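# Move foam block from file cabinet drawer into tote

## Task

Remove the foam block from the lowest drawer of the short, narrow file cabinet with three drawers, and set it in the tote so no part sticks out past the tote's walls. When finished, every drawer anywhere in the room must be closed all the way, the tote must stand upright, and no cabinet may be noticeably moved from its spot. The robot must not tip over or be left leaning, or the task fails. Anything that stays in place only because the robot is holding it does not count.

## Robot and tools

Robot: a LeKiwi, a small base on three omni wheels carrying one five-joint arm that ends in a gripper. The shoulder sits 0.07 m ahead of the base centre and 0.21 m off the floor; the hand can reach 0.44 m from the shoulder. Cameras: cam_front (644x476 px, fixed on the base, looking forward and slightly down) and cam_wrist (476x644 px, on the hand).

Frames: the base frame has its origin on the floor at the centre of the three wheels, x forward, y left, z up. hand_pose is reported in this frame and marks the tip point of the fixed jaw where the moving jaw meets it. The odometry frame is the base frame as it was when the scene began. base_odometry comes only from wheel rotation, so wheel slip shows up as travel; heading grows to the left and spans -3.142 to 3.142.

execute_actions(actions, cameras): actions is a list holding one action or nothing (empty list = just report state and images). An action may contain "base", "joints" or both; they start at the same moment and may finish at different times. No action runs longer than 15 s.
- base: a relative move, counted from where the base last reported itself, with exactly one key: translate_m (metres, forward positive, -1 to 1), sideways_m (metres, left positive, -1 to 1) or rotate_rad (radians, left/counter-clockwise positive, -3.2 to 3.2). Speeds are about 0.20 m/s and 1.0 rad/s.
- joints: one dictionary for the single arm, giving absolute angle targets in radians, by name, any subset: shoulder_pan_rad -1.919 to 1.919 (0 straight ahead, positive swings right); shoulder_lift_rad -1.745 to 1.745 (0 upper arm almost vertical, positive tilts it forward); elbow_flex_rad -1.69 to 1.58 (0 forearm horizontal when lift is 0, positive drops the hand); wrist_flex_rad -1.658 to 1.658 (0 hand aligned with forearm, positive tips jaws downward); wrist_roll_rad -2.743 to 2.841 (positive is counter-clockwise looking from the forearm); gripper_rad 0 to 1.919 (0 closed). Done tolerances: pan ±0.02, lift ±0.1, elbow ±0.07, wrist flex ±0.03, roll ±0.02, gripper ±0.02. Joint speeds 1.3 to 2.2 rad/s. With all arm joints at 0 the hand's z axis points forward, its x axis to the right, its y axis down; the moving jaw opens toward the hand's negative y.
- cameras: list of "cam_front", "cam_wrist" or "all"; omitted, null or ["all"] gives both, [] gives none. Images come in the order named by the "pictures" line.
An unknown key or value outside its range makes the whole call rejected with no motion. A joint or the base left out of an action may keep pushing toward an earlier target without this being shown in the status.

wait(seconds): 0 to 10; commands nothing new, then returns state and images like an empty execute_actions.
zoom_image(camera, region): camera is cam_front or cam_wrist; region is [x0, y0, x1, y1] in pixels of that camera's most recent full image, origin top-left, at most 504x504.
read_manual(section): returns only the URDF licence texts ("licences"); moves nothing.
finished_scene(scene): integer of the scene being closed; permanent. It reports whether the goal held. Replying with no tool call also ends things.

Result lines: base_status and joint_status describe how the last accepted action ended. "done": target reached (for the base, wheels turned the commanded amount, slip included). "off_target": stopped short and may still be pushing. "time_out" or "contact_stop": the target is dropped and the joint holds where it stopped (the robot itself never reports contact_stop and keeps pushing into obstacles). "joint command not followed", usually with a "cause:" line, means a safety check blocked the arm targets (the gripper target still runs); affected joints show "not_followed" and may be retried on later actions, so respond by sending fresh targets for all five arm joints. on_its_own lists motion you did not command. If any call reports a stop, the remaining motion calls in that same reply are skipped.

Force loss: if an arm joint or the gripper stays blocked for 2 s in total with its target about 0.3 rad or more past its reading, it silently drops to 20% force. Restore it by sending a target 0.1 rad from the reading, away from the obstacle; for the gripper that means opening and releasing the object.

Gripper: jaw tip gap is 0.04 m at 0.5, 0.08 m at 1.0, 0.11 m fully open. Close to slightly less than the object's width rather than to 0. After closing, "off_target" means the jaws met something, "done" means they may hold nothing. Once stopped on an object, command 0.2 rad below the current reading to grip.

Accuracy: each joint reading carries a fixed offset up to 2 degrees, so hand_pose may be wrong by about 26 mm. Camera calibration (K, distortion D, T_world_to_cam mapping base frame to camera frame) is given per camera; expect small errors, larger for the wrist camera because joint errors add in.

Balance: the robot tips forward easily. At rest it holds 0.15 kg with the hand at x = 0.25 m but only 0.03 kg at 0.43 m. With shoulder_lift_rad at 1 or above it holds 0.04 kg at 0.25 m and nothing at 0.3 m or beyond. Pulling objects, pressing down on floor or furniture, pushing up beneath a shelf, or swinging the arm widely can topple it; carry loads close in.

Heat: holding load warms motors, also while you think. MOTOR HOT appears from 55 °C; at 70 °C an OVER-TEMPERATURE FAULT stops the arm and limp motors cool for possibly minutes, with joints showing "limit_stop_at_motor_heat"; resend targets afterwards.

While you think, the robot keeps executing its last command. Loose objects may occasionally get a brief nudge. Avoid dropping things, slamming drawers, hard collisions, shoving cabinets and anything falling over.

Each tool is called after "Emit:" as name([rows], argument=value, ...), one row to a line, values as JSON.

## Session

Emit:
execute_actions(actions=[])

Scene clock: 0.00 s.
base_odometry: x=+0.000 y=+0.000 heading=+0.000 (m, m, rad; odometry frame)
base_status: not commanded
joint_positions: shoulder_pan_rad=+0.046 shoulder_lift_rad=-1.465 elbow_flex_rad=-0.305 wrist_flex_rad=+1.399 wrist_roll_rad=-1.501 gripper_rad=+1.920
joint_status: not commanded
hand_pose: x=+0.1067 y=+0.0059 z=+0.4377 quat_wxyz=(+0.825, +0.007, +0.565, -0.028) (m; base frame)
pictures: cam_front, cam_wrist
camera_calibration (this result's frames):
cam_wrist: T_world_to_cam=[[-0.0816617, -0.996657, 0.00245647, 0.0049459], [-0.18001, 0.0123249, -0.983588, 0.476482], [0.980269, -0.0807636, -0.180415, 0.0460942], [0, 0, 0, 1]] pos_world=[0.0409905, 0.00277949, 0.476965]
Images, in order (width x height): cam_front 644x476, cam_wrist 476x644.

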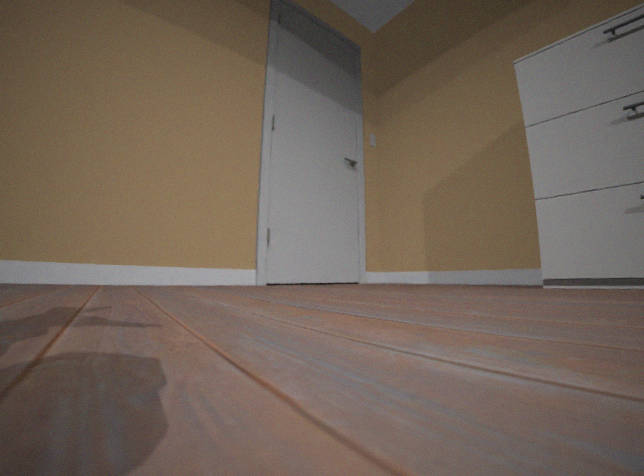

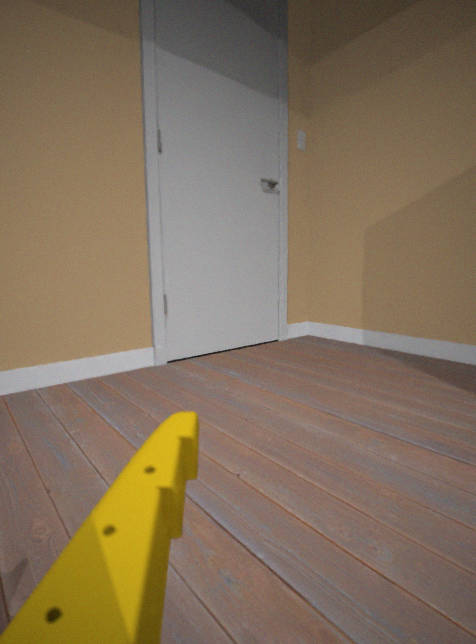

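Emit:
execute_actions([
  {"base":{"rotate_rad":2.1},"joints":{"shoulder_pan_rad":0}},
])

Scene clock: 6.83 s.
base_odometry: x=+0.000 y=+0.000 heading=+2.096 (m, m, rad; odometry frame)
base_status: done
joint_positions: shoulder_pan_rad=+0.006 shoulder_lift_rad=-1.465 elbow_flex_rad=-0.305 wrist_flex_rad=+1.399 wrist_roll_rad=-1.501 gripper_rad=+1.920
joint_status: all done
hand_pose: x=+0.1065 y=+0.0075 z=+0.4377 quat_wxyz=(+0.825, -0.004, +0.565, -0.011) (m; base frame)
pictures: cam_front, cam_wrist
camera_calibration (this result's frames):
cam_wrist: T_world_to_cam=[[-0.0418571, -0.999121, 0.00245647, 0.002279], [-0.180358, 0.00513763, -0.983588, 0.476505], [0.98271, -0.0416132, -0.180415, 0.0459306], [0, 0, 0, 1]] pos_world=[0.0409004, 0.00174021, 0.476965]
Images, in order (width x height): cam_front 644x476, cam_wrist 476x644.

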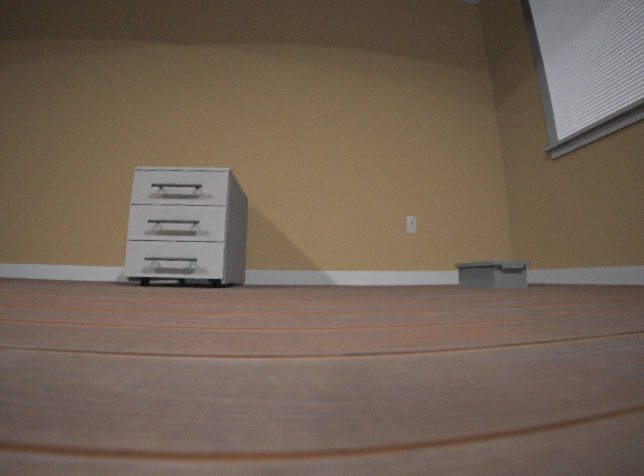

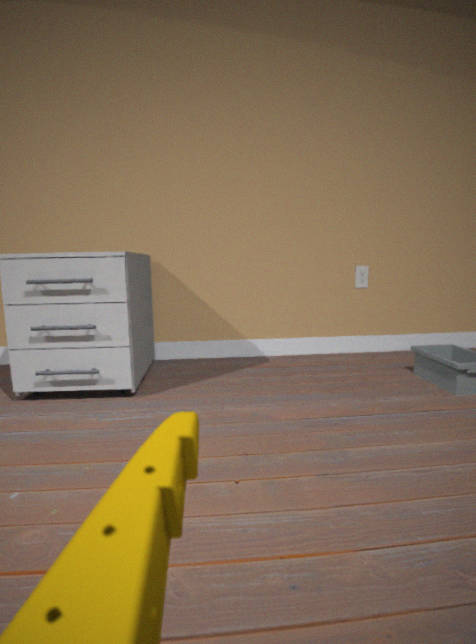

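Emit:
zoom_image(camera="cam_wrist", region=[0, 240, 170, 410])

Emit:
zoom_image(camera="cam_front", region=[115, 155, 265, 305])

Region (0, 240, 170, 410) of cam_wrist's 476x644 image, scaled by 2.965.

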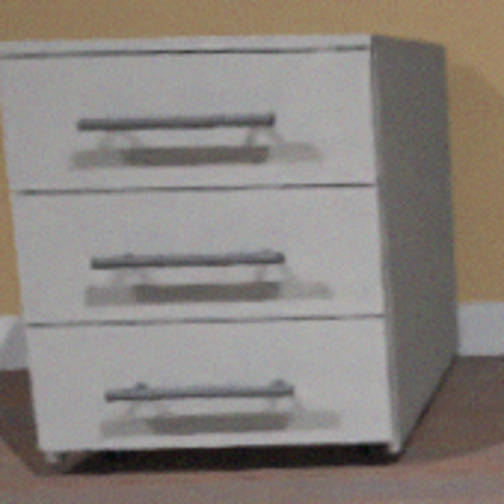

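Region (115, 155, 265, 305) of cam_front's 644x476 image, scaled by 3.360.

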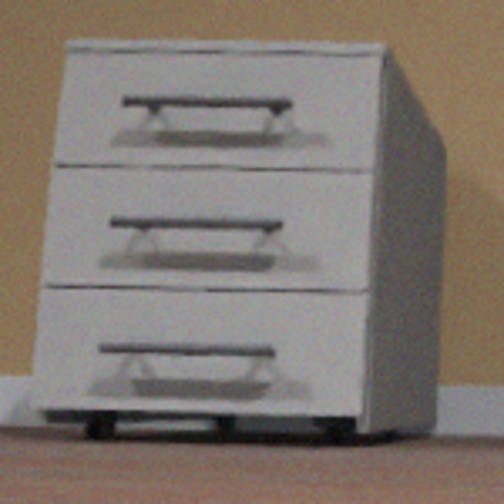

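Emit:
execute_actions([
  {"base":{"rotate_rad":0.565},"joints":{"elbow_flex_rad":0.6,"wrist_flex_rad":0.6,"shoulder_lift_rad":-1.0,"gripper_rad":0.48,"wrist_roll_rad":-0.7}},
], cameras=[])

Emit:
execute_actions([
  {"base":{"translate_m":0.94},"joints":{"shoulder_pan_rad":0,"shoulder_lift_rad":-0.24,"elbow_flex_rad":1.39,"wrist_flex_rad":-0.49,"wrist_roll_rad":0}},
], cameras=[])

Emit:
execute_actions([
  {"base":{"rotate_rad":-0.505}},
])

Scene clock: 40.73 s.
base_odometry: x=+0.000 y=+0.000 heading=+2.658 (m, m, rad; odometry frame)
base_status: done
joint_positions: shoulder_pan_rad=+0.006 shoulder_lift_rad=-1.001 elbow_flex_rad=+0.606 wrist_flex_rad=+0.617 wrist_roll_rad=-0.710 gripper_rad=+0.488
joint_status: all done
hand_pose: x=+0.2955 y=+0.0038 z=+0.3089 quat_wxyz=(+0.573, -0.307, +0.718, -0.249) (m; base frame)
pictures: none
No camera images: the call's "cameras" was empty. Leave "cameras" out to get every camera's image.

Scene clock: 46.40 s.
base_odometry: x=-0.832 y=+0.437 heading=+2.658 (m, m, rad; odometry frame)
base_status: done
joint_positions: shoulder_pan_rad=+0.006 shoulder_lift_rad=-0.241 elbow_flex_rad=+1.391 wrist_flex_rad=-0.477 wrist_roll_rad=-0.009 gripper_rad=+0.488
joint_status: all done
hand_pose: x=+0.2780 y=-0.0012 z=+0.0975 quat_wxyz=(+0.314, -0.617, +0.657, -0.299) (m; base frame)
pictures: none
No camera images: the call's "cameras" was empty. Leave "cameras" out to get every camera's image.

Scene clock: 47.87 s.
base_odometry: x=-0.831 y=+0.437 heading=+2.156 (m, m, rad; odometry frame)
base_status: done
joint_positions: shoulder_pan_rad=+0.004 shoulder_lift_rad=-0.241 elbow_flex_rad=+1.391 wrist_flex_rad=-0.477 wrist_roll_rad=-0.009 gripper_rad=+0.488
joint_status: not commanded
hand_pose: x=+0.2780 y=-0.0009 z=+0.0975 quat_wxyz=(+0.315, -0.617, +0.657, -0.298) (m; base frame)
pictures: cam_front, cam_wrist
camera_calibration (this result's frames):
cam_wrist: T_world_to_cam=[[0.59673, -0.0653944, 0.799773, -0.252502], [-0.457482, -0.846559, 0.272119, 0.126796], [0.65926, -0.528263, -0.535084, -0.060292], [0, 0, 0, 1]] pos_world=[0.24843, 0.0589776, 0.135179]
Images, in order (width x height): cam_front 644x476, cam_wrist 476x644.

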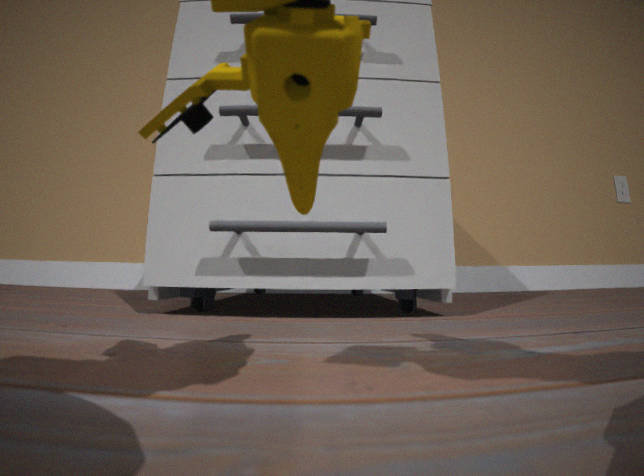

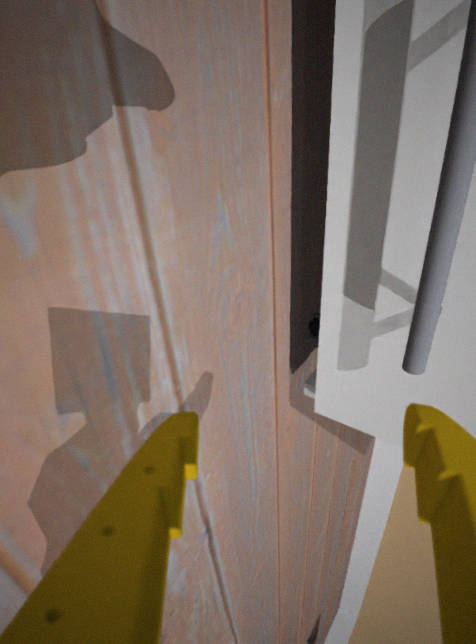

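Emit:
execute_actions([
  {"base":{"translate_m":0.125}},
])

Scene clock: 61.27 s.
base_odometry: x=-0.900 y=+0.541 heading=+2.156 (m, m, rad; odometry frame)
base_status: done
joint_positions: shoulder_pan_rad=+0.004 shoulder_lift_rad=-0.241 elbow_flex_rad=+1.391 wrist_flex_rad=-0.477 wrist_roll_rad=-0.009 gripper_rad=+0.488
joint_status: not commanded
hand_pose: x=+0.2780 y=-0.0009 z=+0.0975 quat_wxyz=(+0.315, -0.617, +0.657, -0.298) (m; base frame)
pictures: cam_front, cam_wrist
camera_calibration (this result's frames):
cam_wrist: T_world_to_cam=[[0.59673, -0.0653944, 0.799773, -0.252502], [-0.457482, -0.846559, 0.272119, 0.126796], [0.65926, -0.528263, -0.535084, -0.060292], [0, 0, 0, 1]] pos_world=[0.24843, 0.0589776, 0.135179]
Images, in order (width x height): cam_front 644x476, cam_wrist 476x644.

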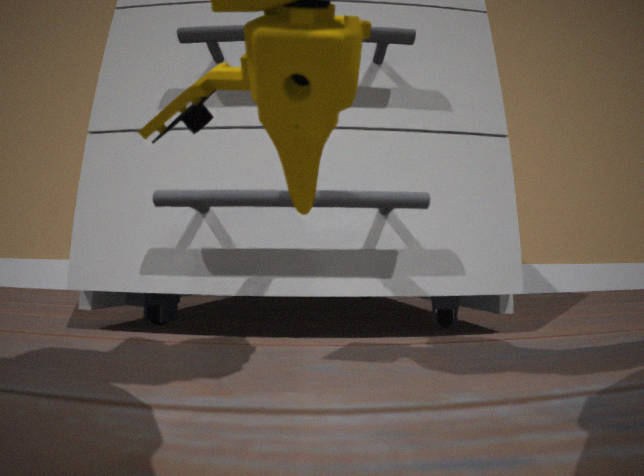

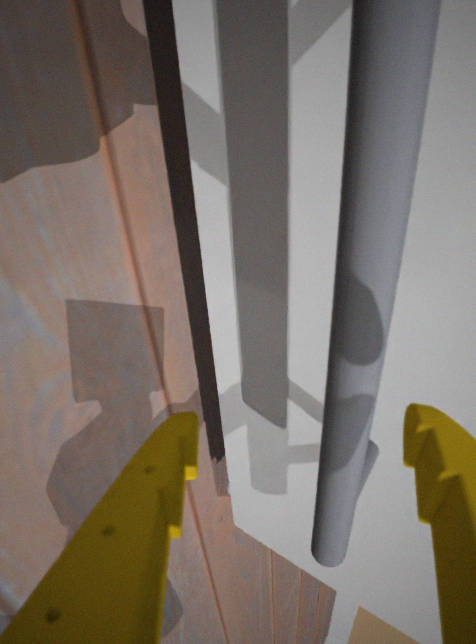

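Emit:
execute_actions([
  {"base":{"translate_m":0.035}},
])

Scene clock: 72.93 s.
base_odometry: x=-0.919 y=+0.570 heading=+2.156 (m, m, rad; odometry frame)
base_status: done
joint_positions: shoulder_pan_rad=+0.004 shoulder_lift_rad=-0.241 elbow_flex_rad=+1.391 wrist_flex_rad=-0.477 wrist_roll_rad=-0.009 gripper_rad=+0.488
joint_status: not commanded
hand_pose: x=+0.2780 y=-0.0009 z=+0.0975 quat_wxyz=(+0.315, -0.617, +0.657, -0.298) (m; base frame)
pictures: cam_front, cam_wrist
camera_calibration (this result's frames):
cam_wrist: T_world_to_cam=[[0.59673, -0.0653944, 0.799773, -0.252502], [-0.457482, -0.846559, 0.272119, 0.126796], [0.65926, -0.528263, -0.535084, -0.060292], [0, 0, 0, 1]] pos_world=[0.24843, 0.0589776, 0.135179]
Images, in order (width x height): cam_front 644x476, cam_wrist 476x644.

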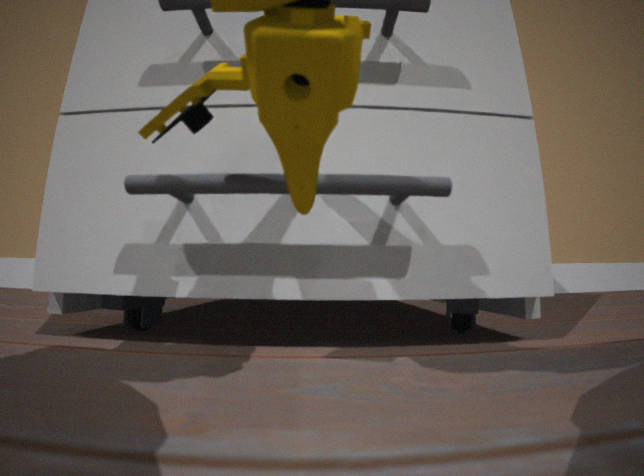

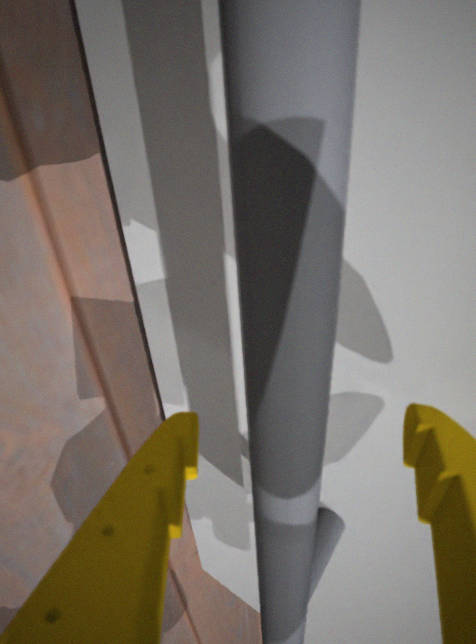

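Emit:
execute_actions([
  {"joints":{"shoulder_lift_rad":-0.285,"gripper_rad":0.03}},
])

Scene clock: 79.10 s.
base_odometry: x=-0.919 y=+0.570 heading=+2.156 (m, m, rad; odometry frame)
base_status: not commanded
joint_positions: shoulder_pan_rad=+0.004 shoulder_lift_rad=-0.273 elbow_flex_rad=+1.388 wrist_flex_rad=-0.486 wrist_roll_rad=-0.001 gripper_rad=+0.139
joint_status: gripper_rad off_target (ended at +0.139, target +0.030); the others done
hand_pose: x=+0.2831 y=-0.0009 z=+0.1051 quat_wxyz=(+0.328, -0.613, +0.647, -0.313) (m; base frame)
pictures: cam_front, cam_wrist
camera_calibration (this result's frames):
cam_wrist: T_world_to_cam=[[0.560872, -0.057587, 0.825897, -0.254216], [-0.465304, -0.847041, 0.25693, 0.130804], [0.684773, -0.528398, -0.501878, -0.0703495], [0, 0, 0, 1]] pos_world=[0.25162, 0.0589846, 0.141042]
Images, in order (width x height): cam_front 644x476, cam_wrist 476x644.

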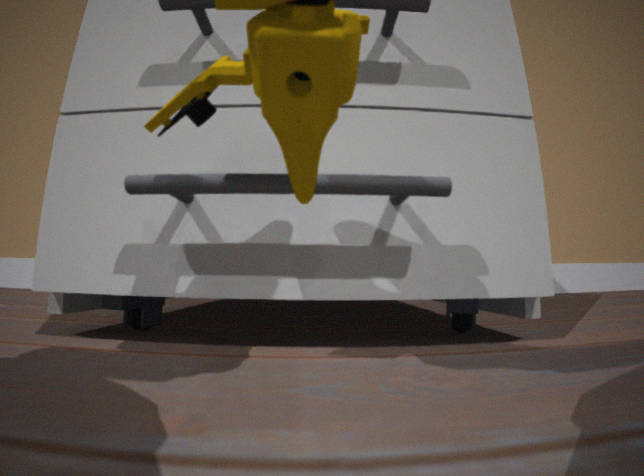

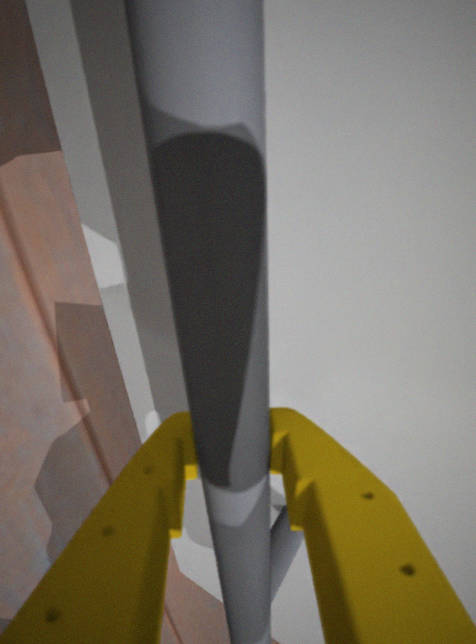

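Emit:
execute_actions([
  {"base":{"translate_m":-0.25},"joints":{"gripper_rad":0.0}},
])

Scene clock: 84.10 s.
base_odometry: x=-0.782 y=+0.362 heading=+2.160 (m, m, rad; odometry frame)
base_status: done
joint_positions: shoulder_pan_rad=-0.028 shoulder_lift_rad=-0.279 elbow_flex_rad=+1.393 wrist_flex_rad=-0.489 wrist_roll_rad=-0.001 gripper_rad=+0.134
joint_status: gripper_rad off_target (ended at +0.134, target +0.000)
hand_pose: x=+0.2830 y=+0.0060 z=+0.1057 quat_wxyz=(+0.334, -0.623, +0.636, -0.309) (m; base frame)
pictures: cam_front, cam_wrist
camera_calibration (this result's frames):
cam_wrist: T_world_to_cam=[[0.558631, -0.0395987, 0.82847, -0.254017], [-0.438958, -0.861621, 0.254803, 0.12932], [0.703738, -0.506004, -0.498711, -0.0720797], [0, 0, 0, 1]] pos_world=[0.249393, 0.0648937, 0.141548]
Images, in order (width x height): cam_front 644x476, cam_wrist 476x644.

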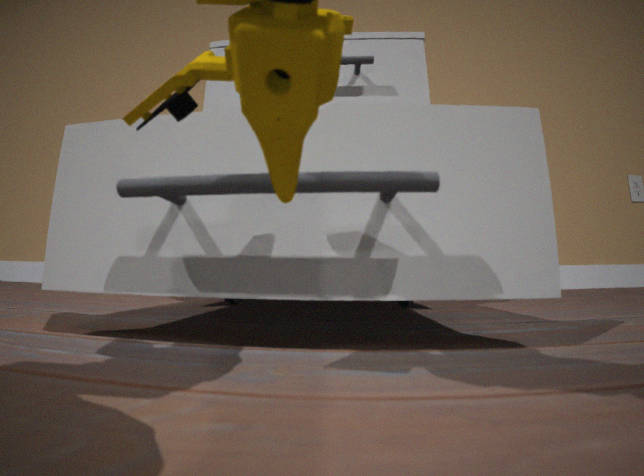

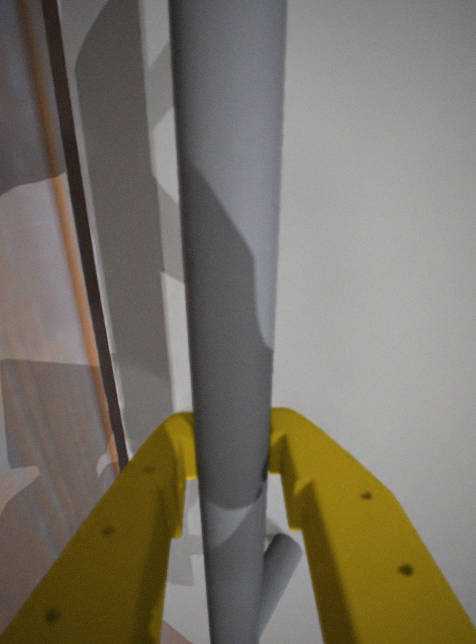

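Emit:
execute_actions([
  {"joints":{"gripper_rad":0.46,"shoulder_lift_rad":-0.27}},
], cameras=[])

Emit:
execute_actions([
  {"base":{"translate_m":-0.045}},
], cameras=["cam_wrist"])

Scene clock: 90.80 s.
base_odometry: x=-0.781 y=+0.362 heading=+2.158 (m, m, rad; odometry frame)
base_status: not commanded
joint_positions: shoulder_pan_rad=-0.008 shoulder_lift_rad=-0.270 elbow_flex_rad=+1.393 wrist_flex_rad=-0.489 wrist_roll_rad=-0.001 gripper_rad=+0.450
joint_status: all done
hand_pose: x=+0.2821 y=+0.0017 z=+0.1040 quat_wxyz=(+0.328, -0.618, +0.644, -0.310) (m; base frame)
pictures: none
No camera images: the call's "cameras" was empty. Leave "cameras" out to get every camera's image.

Scene clock: 91.90 s.
base_odometry: x=-0.757 y=+0.325 heading=+2.158 (m, m, rad; odometry frame)
base_status: done
joint_positions: shoulder_pan_rad=-0.008 shoulder_lift_rad=-0.270 elbow_flex_rad=+1.393 wrist_flex_rad=-0.489 wrist_roll_rad=-0.001 gripper_rad=+0.451
joint_status: not commanded
hand_pose: x=+0.2821 y=+0.0017 z=+0.1040 quat_wxyz=(+0.328, -0.618, +0.644, -0.310) (m; base frame)
pictures: cam_wrist
camera_calibration (this result's frames):
cam_wrist: T_world_to_cam=[[0.565332, -0.0506698, 0.823306, -0.253618], [-0.453687, -0.852678, 0.259052, 0.129348], [0.688889, -0.519973, -0.505034, -0.0696234], [0, 0, 0, 1]] pos_world=[0.250025, 0.0612389, 0.140135]
Images, in order (width x height): cam_wrist 476x644.

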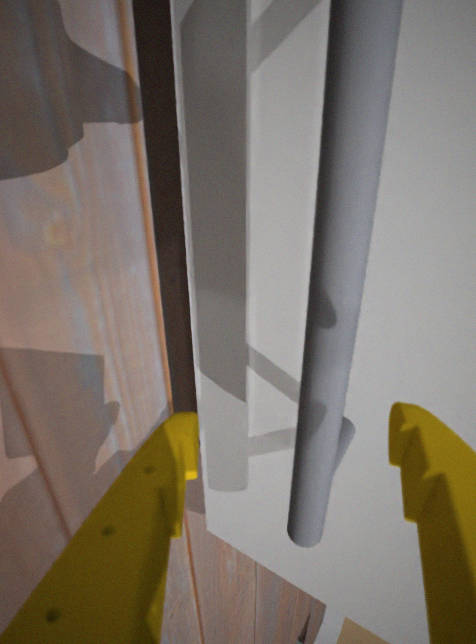

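Emit:
execute_actions([
  {"base":{"rotate_rad":-0.09},"joints":{"shoulder_pan_rad":0,"shoulder_lift_rad":-0.9,"elbow_flex_rad":1.0,"wrist_flex_rad":0.6,"gripper_rad":0.2,"wrist_roll_rad":-0.8}},
], cameras=[])

Emit:
execute_actions([
  {"base":{"translate_m":0.07},"joints":{"shoulder_lift_rad":-0.4,"elbow_flex_rad":-0.3,"wrist_flex_rad":1.3,"wrist_roll_rad":-1.55,"gripper_rad":0.9}},
])

Scene clock: 99.93 s.
base_odometry: x=-0.757 y=+0.325 heading=+2.072 (m, m, rad; odometry frame)
base_status: done
joint_positions: shoulder_pan_rad=-0.005 shoulder_lift_rad=-0.880 elbow_flex_rad=+1.036 wrist_flex_rad=+0.597 wrist_roll_rad=-0.791 gripper_rad=+0.208
joint_status: all done
hand_pose: x=+0.2760 y=+0.0066 z=+0.1728 quat_wxyz=(+0.372, -0.330, +0.856, -0.141) (m; base frame)
pictures: none
No camera images: the call's "cameras" was empty. Leave "cameras" out to get every camera's image.

Scene clock: 101.30 s.
base_odometry: x=-0.790 y=+0.386 heading=+2.072 (m, m, rad; odometry frame)
base_status: done
joint_positions: shoulder_pan_rad=-0.005 shoulder_lift_rad=-0.397 elbow_flex_rad=-0.268 wrist_flex_rad=+1.298 wrist_roll_rad=-1.541 gripper_rad=+0.892
joint_status: all done
hand_pose: x=+0.3120 y=+0.0089 z=+0.3159 quat_wxyz=(+0.452, +0.006, +0.892, +0.005) (m; base frame)
pictures: cam_front, cam_wrist
camera_calibration (this result's frames):
cam_wrist: T_world_to_cam=[[-0.0359706, -0.999353, -0.000463996, 0.0117045], [-0.92602, 0.0335057, -0.375984, 0.434265], [0.375757, -0.0130947, -0.926626, 0.246935], [0, 0, 0, 1]] pos_world=[0.309772, 0.000380084, 0.392099]
Images, in order (width x height): cam_front 644x476, cam_wrist 476x644.

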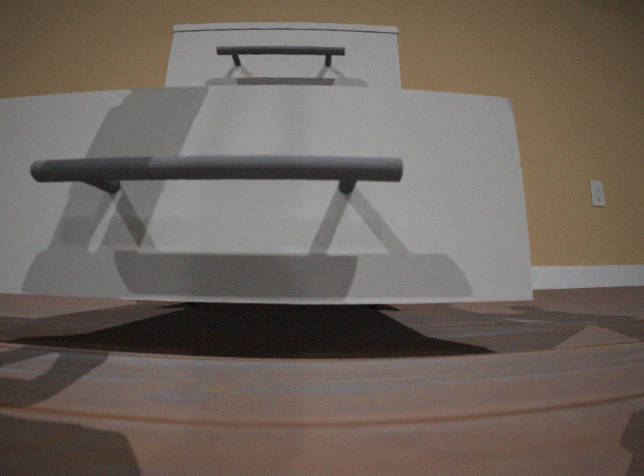

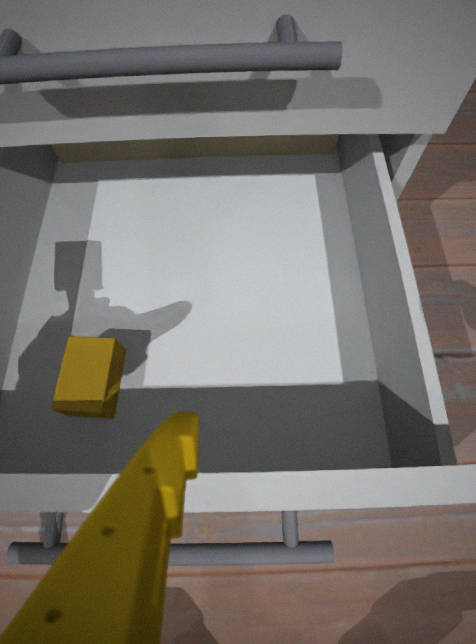

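Emit:
zoom_image(camera="cam_wrist", region=[0, 300, 170, 470])

Region (0, 300, 170, 470) of cam_wrist's 476x644 image, scaled by 2.965.

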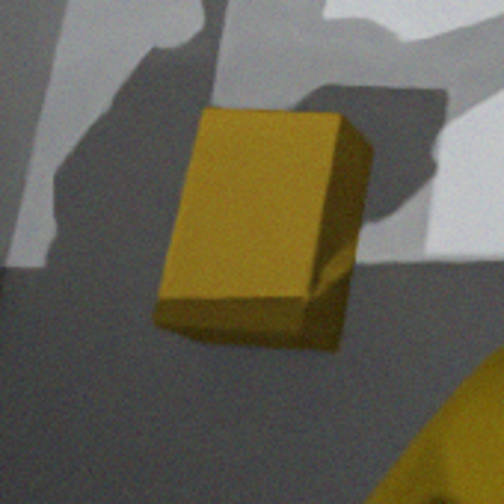

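Emit:
execute_actions([
  {"base":{"sideways_m":0.13},"joints":{"shoulder_pan_rad":-0.09,"wrist_roll_rad":-1.71,"gripper_rad":0.8}},
], cameras=[])

Emit:
execute_actions([
  {"base":{"translate_m":0.1},"joints":{"shoulder_lift_rad":0.1,"elbow_flex_rad":-0.42,"wrist_flex_rad":1.64}},
])

Scene clock: 130.07 s.
base_odometry: x=-0.904 y=+0.324 heading=+2.070 (m, m, rad; odometry frame)
base_status: done
joint_positions: shoulder_pan_rad=-0.085 shoulder_lift_rad=-0.397 elbow_flex_rad=-0.268 wrist_flex_rad=+1.298 wrist_roll_rad=-1.702 gripper_rad=+0.808
joint_status: all done
hand_pose: x=+0.3113 y=+0.0284 z=+0.3170 quat_wxyz=(+0.448, +0.042, +0.891, +0.060) (m; base frame)
pictures: none
No camera images: the call's "cameras" was empty. Leave "cameras" out to get every camera's image.

Scene clock: 131.53 s.
base_odometry: x=-0.951 y=+0.411 heading=+2.070 (m, m, rad; odometry frame)
base_status: done
joint_positions: shoulder_pan_rad=-0.085 shoulder_lift_rad=+0.108 elbow_flex_rad=-0.390 wrist_flex_rad=+1.634 wrist_roll_rad=-1.702 gripper_rad=+0.808
joint_status: all done
hand_pose: x=+0.3000 y=+0.0274 z=+0.2039 quat_wxyz=(+0.108, +0.047, +0.993, +0.014) (m; base frame)
pictures: cam_front, cam_wrist
camera_calibration (this result's frames):
cam_wrist: T_world_to_cam=[[-0.103418, -0.994605, -0.00814089, 0.0513872], [-0.938845, 0.0949108, 0.331003, 0.238414], [-0.328444, 0.0418747, -0.943595, 0.361054], [0, 0, 0, 1]] pos_world=[0.347734, 0.013363, 0.262191]
Images, in order (width x height): cam_front 644x476, cam_wrist 476x644.

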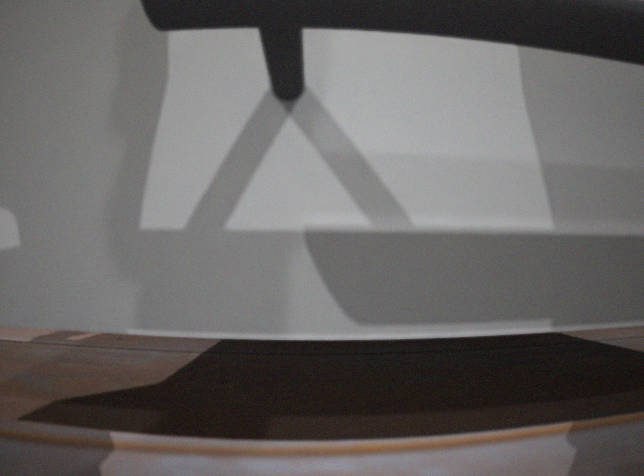

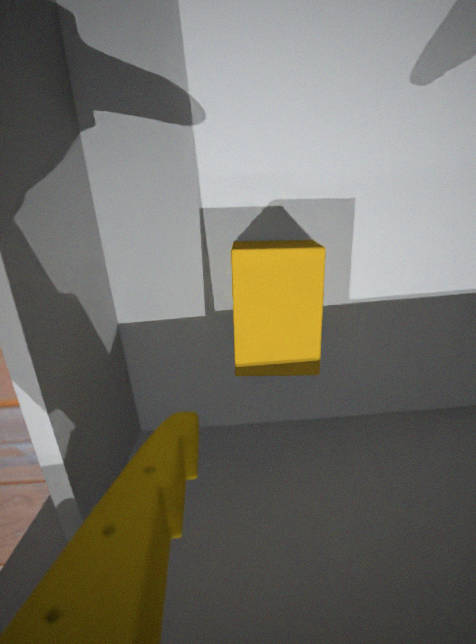

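Emit:
execute_actions([
  {"joints":{"shoulder_pan_rad":-0.11,"shoulder_lift_rad":0.38,"elbow_flex_rad":0.085,"wrist_flex_rad":1.025,"gripper_rad":0.85}},
], cameras=["cam_wrist"])

Scene clock: 144.03 s.
base_odometry: x=-0.951 y=+0.411 heading=+2.070 (m, m, rad; odometry frame)
base_status: not commanded
joint_positions: shoulder_pan_rad=-0.103 shoulder_lift_rad=+0.393 elbow_flex_rad=+0.088 wrist_flex_rad=+1.034 wrist_roll_rad=-1.702 gripper_rad=+0.841
joint_status: all done
hand_pose: x=+0.2966 y=+0.0314 z=+0.0842 quat_wxyz=(+0.028, +0.038, +0.999, +0.004) (m; base frame)
pictures: cam_wrist
camera_calibration (this result's frames):
cam_wrist: T_world_to_cam=[[-0.0839485, -0.996221, 0.0222622, 0.0457458], [-0.874963, 0.0843848, 0.47678, 0.243569], [-0.476857, 0.0205463, -0.878741, 0.286078], [0, 0, 0, 1]] pos_world=[0.353372, 0.0191416, 0.134241]
Images, in order (width x height): cam_wrist 476x644.

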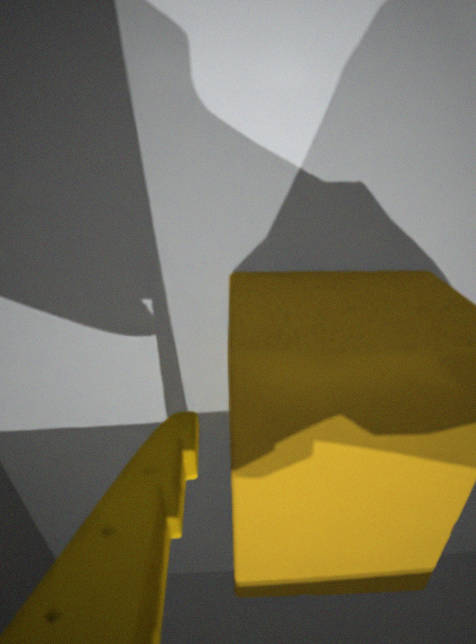

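Emit:
execute_actions([
  {"joints":{"shoulder_lift_rad":0.43,"wrist_flex_rad":1.0}},
], cameras=["cam_wrist"])

Emit:
execute_actions([
  {"joints":{"gripper_rad":0.33}},
], cameras=["cam_wrist"])

Scene clock: 152.70 s.
base_odometry: x=-0.951 y=+0.411 heading=+2.070 (m, m, rad; odometry frame)
base_status: not commanded
joint_positions: shoulder_pan_rad=-0.103 shoulder_lift_rad=+0.439 elbow_flex_rad=+0.088 wrist_flex_rad=+1.008 wrist_roll_rad=-1.702 gripper_rad=+0.841
joint_status: all done
hand_pose: x=+0.2948 y=+0.0312 z=+0.0752 quat_wxyz=(+0.018, +0.038, +0.999, +0.003) (m; base frame)
pictures: cam_wrist
camera_calibration (this result's frames):
cam_wrist: T_world_to_cam=[[-0.0834701, -0.996172, 0.0259665, 0.0451966], [-0.865336, 0.0853805, 0.493866, 0.242182], [-0.494193, 0.0187533, -0.86915, 0.281785], [0, 0, 0, 1]] pos_world=[0.352598, 0.0190615, 0.124134]
Images, in order (width x height): cam_wrist 476x644.

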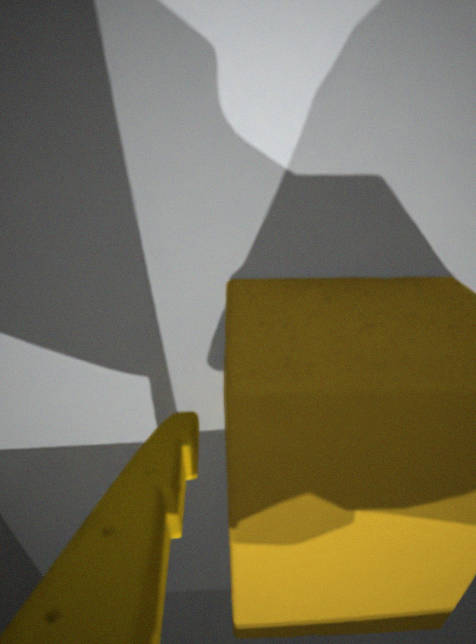

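Scene clock: 153.50 s.
base_odometry: x=-0.951 y=+0.411 heading=+2.070 (m, m, rad; odometry frame)
base_status: not commanded
joint_positions: shoulder_pan_rad=-0.103 shoulder_lift_rad=+0.439 elbow_flex_rad=+0.088 wrist_flex_rad=+1.008 wrist_roll_rad=-1.702 gripper_rad=+0.519
joint_status: gripper_rad off_target (ended at +0.519, target +0.330)
hand_pose: x=+0.2948 y=+0.0312 z=+0.0752 quat_wxyz=(+0.018, +0.038, +0.999, +0.003) (m; base frame)
pictures: cam_wrist
camera_calibration (this result's frames):
cam_wrist: T_world_to_cam=[[-0.0834701, -0.996172, 0.0259665, 0.0451966], [-0.865336, 0.0853805, 0.493866, 0.242182], [-0.494193, 0.0187533, -0.86915, 0.281785], [0, 0, 0, 1]] pos_world=[0.352598, 0.0190615, 0.124134]
Images, in order (width x height): cam_wrist 476x644.

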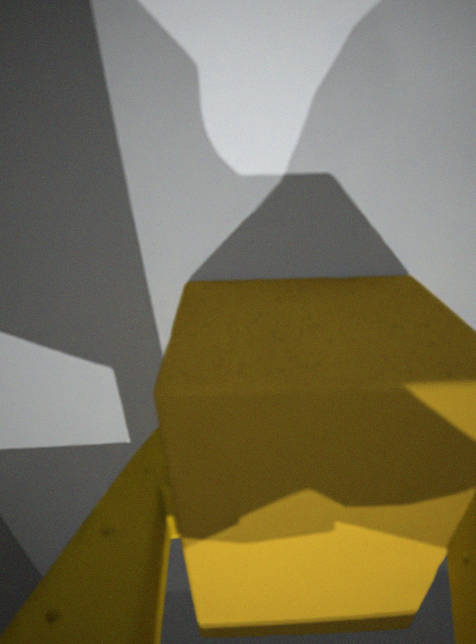

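Emit:
execute_actions([
  {"joints":{"shoulder_lift_rad":-0.1,"elbow_flex_rad":-0.52,"wrist_flex_rad":1.64}},
], cameras=["cam_wrist"])

Emit:
execute_actions([
  {"base":{"translate_m":-0.09},"joints":{"shoulder_pan_rad":0,"shoulder_lift_rad":-0.8,"wrist_roll_rad":-1.52}},
], cameras=[])

Emit:
execute_actions([
  {"base":{"rotate_rad":-1.38},"joints":{"shoulder_lift_rad":-1.0}},
])

Scene clock: 173.20 s.
base_odometry: x=-0.951 y=+0.411 heading=+2.070 (m, m, rad; odometry frame)
base_status: not commanded
joint_positions: shoulder_pan_rad=-0.103 shoulder_lift_rad=-0.064 elbow_flex_rad=-0.488 wrist_flex_rad=+1.637 wrist_roll_rad=-1.702 gripper_rad=+0.519
joint_status: all done
hand_pose: x=+0.3042 y=+0.0322 z=+0.2568 quat_wxyz=(+0.238, +0.037, +0.970, +0.034) (m; base frame)
pictures: cam_wrist
camera_calibration (this result's frames):
cam_wrist: T_world_to_cam=[[-0.0763656, -0.995437, -0.0572122, 0.0614045], [-0.994606, 0.0720107, 0.0746606, 0.307947], [-0.0702001, 0.062605, -0.995566, 0.346269], [0, 0, 0, 1]] pos_world=[0.335283, 0.0172707, 0.325255]
Images, in order (width x height): cam_wrist 476x644.

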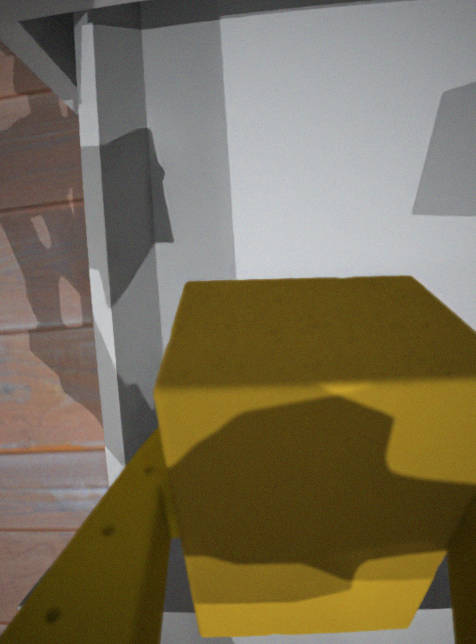

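Scene clock: 174.60 s.
base_odometry: x=-0.908 y=+0.333 heading=+2.070 (m, m, rad; odometry frame)
base_status: done
joint_positions: shoulder_pan_rad=-0.008 shoulder_lift_rad=-0.794 elbow_flex_rad=-0.500 wrist_flex_rad=+1.638 wrist_roll_rad=-1.529 gripper_rad=+0.519
joint_status: all done
hand_pose: x=+0.2195 y=+0.0089 z=+0.3846 quat_wxyz=(+0.576, -0.001, +0.818, +0.004) (m; base frame)
pictures: none
No camera images: the call's "cameras" was empty. Leave "cameras" out to get every camera's image.

Scene clock: 176.97 s.
base_odometry: x=-0.908 y=+0.333 heading=+0.694 (m, m, rad; odometry frame)
base_status: done
joint_positions: shoulder_pan_rad=-0.006 shoulder_lift_rad=-0.998 elbow_flex_rad=-0.505 wrist_flex_rad=+1.638 wrist_roll_rad=-1.529 gripper_rad=+0.519
joint_status: all done
hand_pose: x=+0.1809 y=+0.0085 z=+0.4065 quat_wxyz=(+0.658, +0.000, +0.753, +0.004) (m; base frame)
pictures: cam_front, cam_wrist
camera_calibration (this result's frames):
cam_wrist: T_world_to_cam=[[-0.0276153, -0.999589, -0.0077352, 0.00800999], [-0.634779, 0.0235134, -0.772336, 0.455436], [0.7722, -0.0164182, -0.635167, 0.189938], [0, 0, 0, 1]] pos_world=[0.142652, 0.000416261, 0.472454]
Images, in order (width x height): cam_front 644x476, cam_wrist 476x644.

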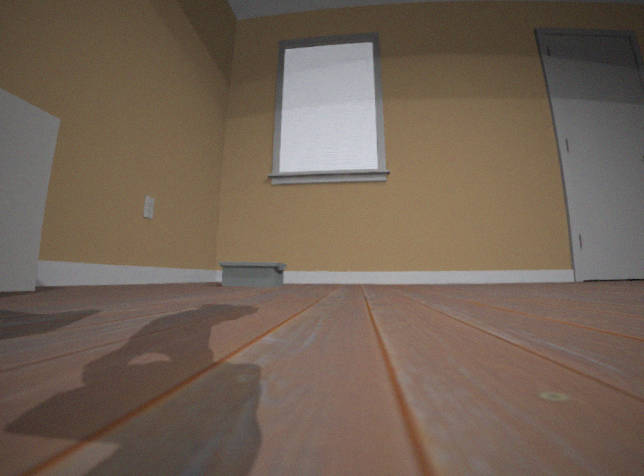

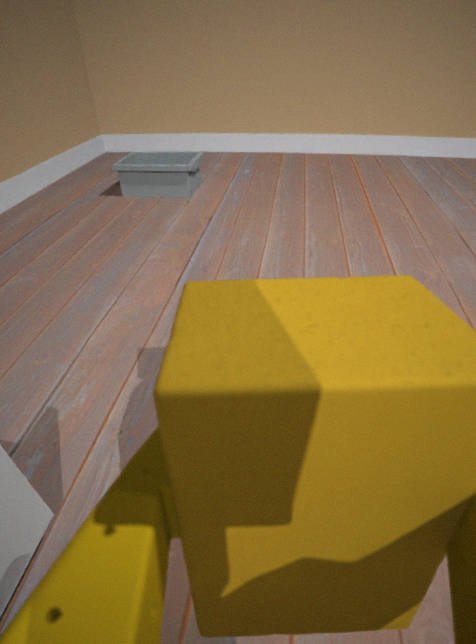

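Emit:
execute_actions([
  {"base":{"translate_m":1.0}},
])

Scene clock: 205.70 s.
base_odometry: x=-0.140 y=+0.972 heading=+0.694 (m, m, rad; odometry frame)
base_status: done
joint_positions: shoulder_pan_rad=-0.006 shoulder_lift_rad=-0.998 elbow_flex_rad=-0.505 wrist_flex_rad=+1.640 wrist_roll_rad=-1.529 gripper_rad=+0.519
joint_status: not commanded
hand_pose: x=+0.1809 y=+0.0085 z=+0.4062 quat_wxyz=(+0.657, +0.000, +0.754, +0.004) (m; base frame)
pictures: cam_front, cam_wrist
camera_calibration (this result's frames):
cam_wrist: T_world_to_cam=[[-0.0276271, -0.999589, -0.00768298, 0.00798788], [-0.635963, 0.0235058, -0.771362, 0.455045], [0.771225, -0.0164244, -0.63635, 0.190467], [0, 0, 0, 1]] pos_world=[0.142719, 0.000416694, 0.472269]
Images, in order (width x height): cam_front 644x476, cam_wrist 476x644.

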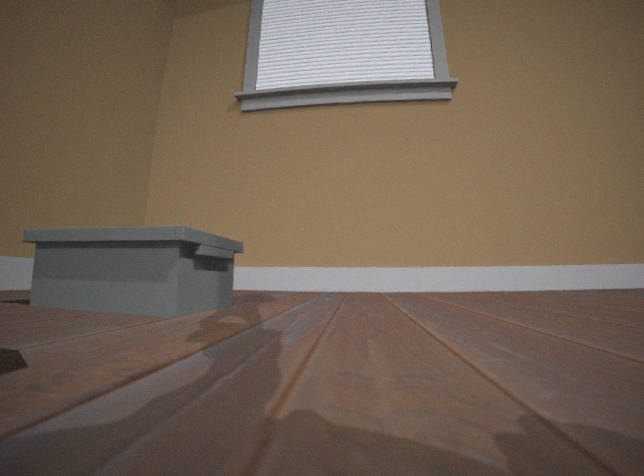

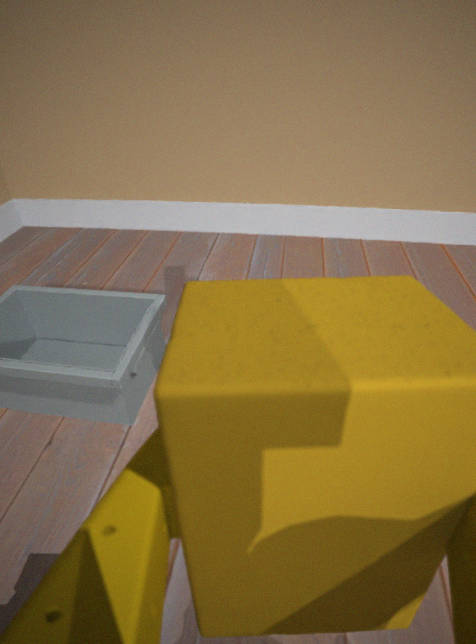

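Emit:
execute_actions([
  {"base":{"sideways_m":0.285},"joints":{"shoulder_lift_rad":-0.5}},
], cameras=["cam_front"])

Emit:
execute_actions([
  {"base":{"translate_m":0.29},"joints":{"shoulder_lift_rad":-0.36,"elbow_flex_rad":0.17,"wrist_flex_rad":1.55}},
])

Scene clock: 227.50 s.
base_odometry: x=-0.322 y=+1.191 heading=+0.692 (m, m, rad; odometry frame)
base_status: done
joint_positions: shoulder_pan_rad=-0.006 shoulder_lift_rad=-0.501 elbow_flex_rad=-0.505 wrist_flex_rad=+1.640 wrist_roll_rad=-1.529 gripper_rad=+0.519
joint_status: all done
hand_pose: x=+0.2648 y=+0.0090 z=+0.3426 quat_wxyz=(+0.451, +0.000, +0.892, +0.003) (m; base frame)
pictures: cam_front
Images, in order (width x height): cam_front 644x476.

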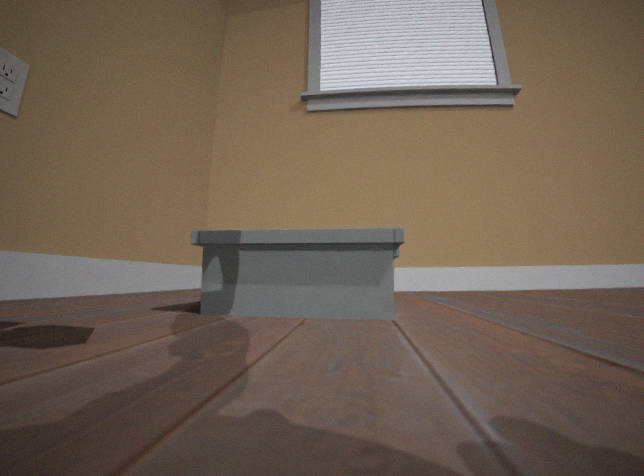

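Scene clock: 229.93 s.
base_odometry: x=-0.099 y=+1.376 heading=+0.693 (m, m, rad; odometry frame)
base_status: done
joint_positions: shoulder_pan_rad=-0.006 shoulder_lift_rad=-0.359 elbow_flex_rad=+0.173 wrist_flex_rad=+1.559 wrist_roll_rad=-1.529 gripper_rad=+0.519
joint_status: all done
hand_pose: x=+0.2470 y=+0.0089 z=+0.1966 quat_wxyz=(+0.098, +0.000, +0.995, +0.001) (m; base frame)
pictures: cam_front, cam_wrist
camera_calibration (this result's frames):
cam_wrist: T_world_to_cam=[[-0.0120155, -0.999489, 0.0296349, -0.00256622], [-0.937465, 0.0215706, 0.34741, 0.189896], [-0.347872, -0.0236074, -0.937245, 0.341722], [0, 0, 0, 1]] pos_world=[0.296865, 0.00140609, 0.254381]
Images, in order (width x height): cam_front 644x476, cam_wrist 476x644.

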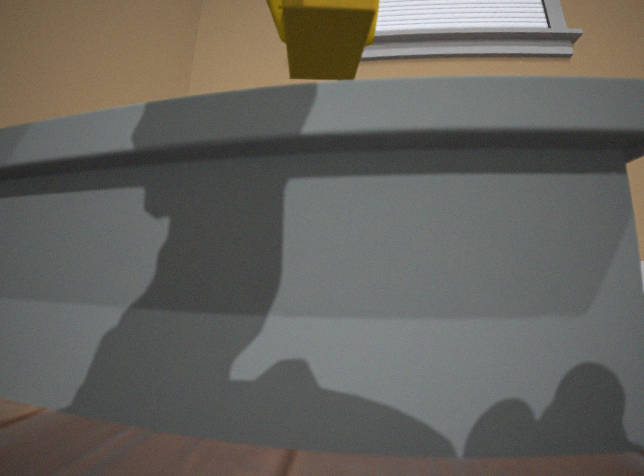

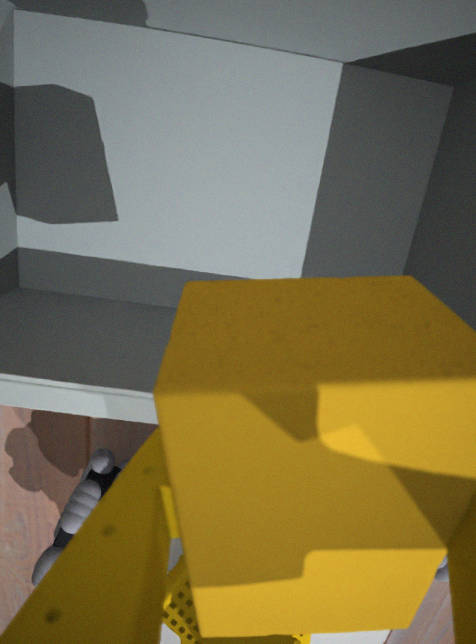

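Emit:
execute_actions([
  {"joints":{"shoulder_lift_rad":0.07,"elbow_flex_rad":0.555,"wrist_flex_rad":0.85}},
], cameras=["cam_wrist"])

Emit:
execute_actions([
  {"joints":{"shoulder_lift_rad":0.26,"elbow_flex_rad":0.57,"wrist_flex_rad":0.66}},
], cameras=["cam_wrist"])

Scene clock: 250.13 s.
base_odometry: x=-0.099 y=+1.376 heading=+0.692 (m, m, rad; odometry frame)
base_status: not commanded
joint_positions: shoulder_pan_rad=-0.002 shoulder_lift_rad=+0.075 elbow_flex_rad=+0.558 wrist_flex_rad=+0.859 wrist_roll_rad=-1.527 gripper_rad=+0.519
joint_status: all done
hand_pose: x=+0.2578 y=+0.0081 z=+0.0833 quat_wxyz=(+0.039, +0.002, +0.999, +0.000) (m; base frame)
pictures: cam_wrist
camera_calibration (this result's frames):
cam_wrist: T_world_to_cam=[[-0.0114173, -0.999431, 0.031742, -0.000214717], [-0.889225, 0.0246665, 0.456805, 0.217899], [-0.457328, -0.0230103, -0.889, 0.263415], [0, 0, 0, 1]] pos_world=[0.314226, 0.000471837, 0.134645]
Images, in order (width x height): cam_wrist 476x644.

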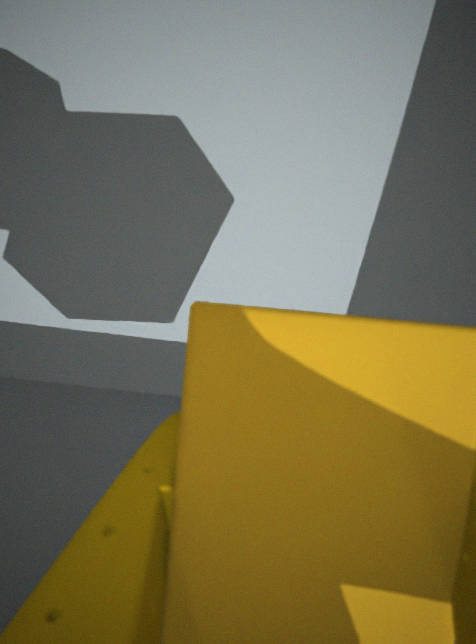

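Scene clock: 250.93 s.
base_odometry: x=-0.099 y=+1.376 heading=+0.692 (m, m, rad; odometry frame)
base_status: not commanded
joint_positions: shoulder_pan_rad=-0.002 shoulder_lift_rad=+0.266 elbow_flex_rad=+0.571 wrist_flex_rad=+0.669 wrist_roll_rad=-1.527 gripper_rad=+0.519
joint_status: all done
hand_pose: x=+0.2585 y=+0.0081 z=+0.0533 quat_wxyz=(+0.033, +0.002, +0.999, +0.000) (m; base frame)
pictures: cam_wrist
camera_calibration (this result's frames):
cam_wrist: T_world_to_cam=[[-0.0110268, -0.99943, 0.031902, 0.000635281], [-0.883552, 0.0246768, 0.467682, 0.230145], [-0.468203, -0.02303, -0.883321, 0.239624], [0, 0, 0, 1]] pos_world=[0.315545, 0.000474232, 0.10401]
Images, in order (width x height): cam_wrist 476x644.

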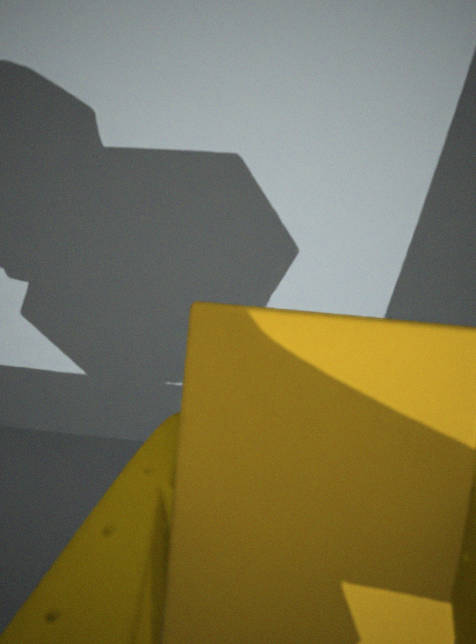

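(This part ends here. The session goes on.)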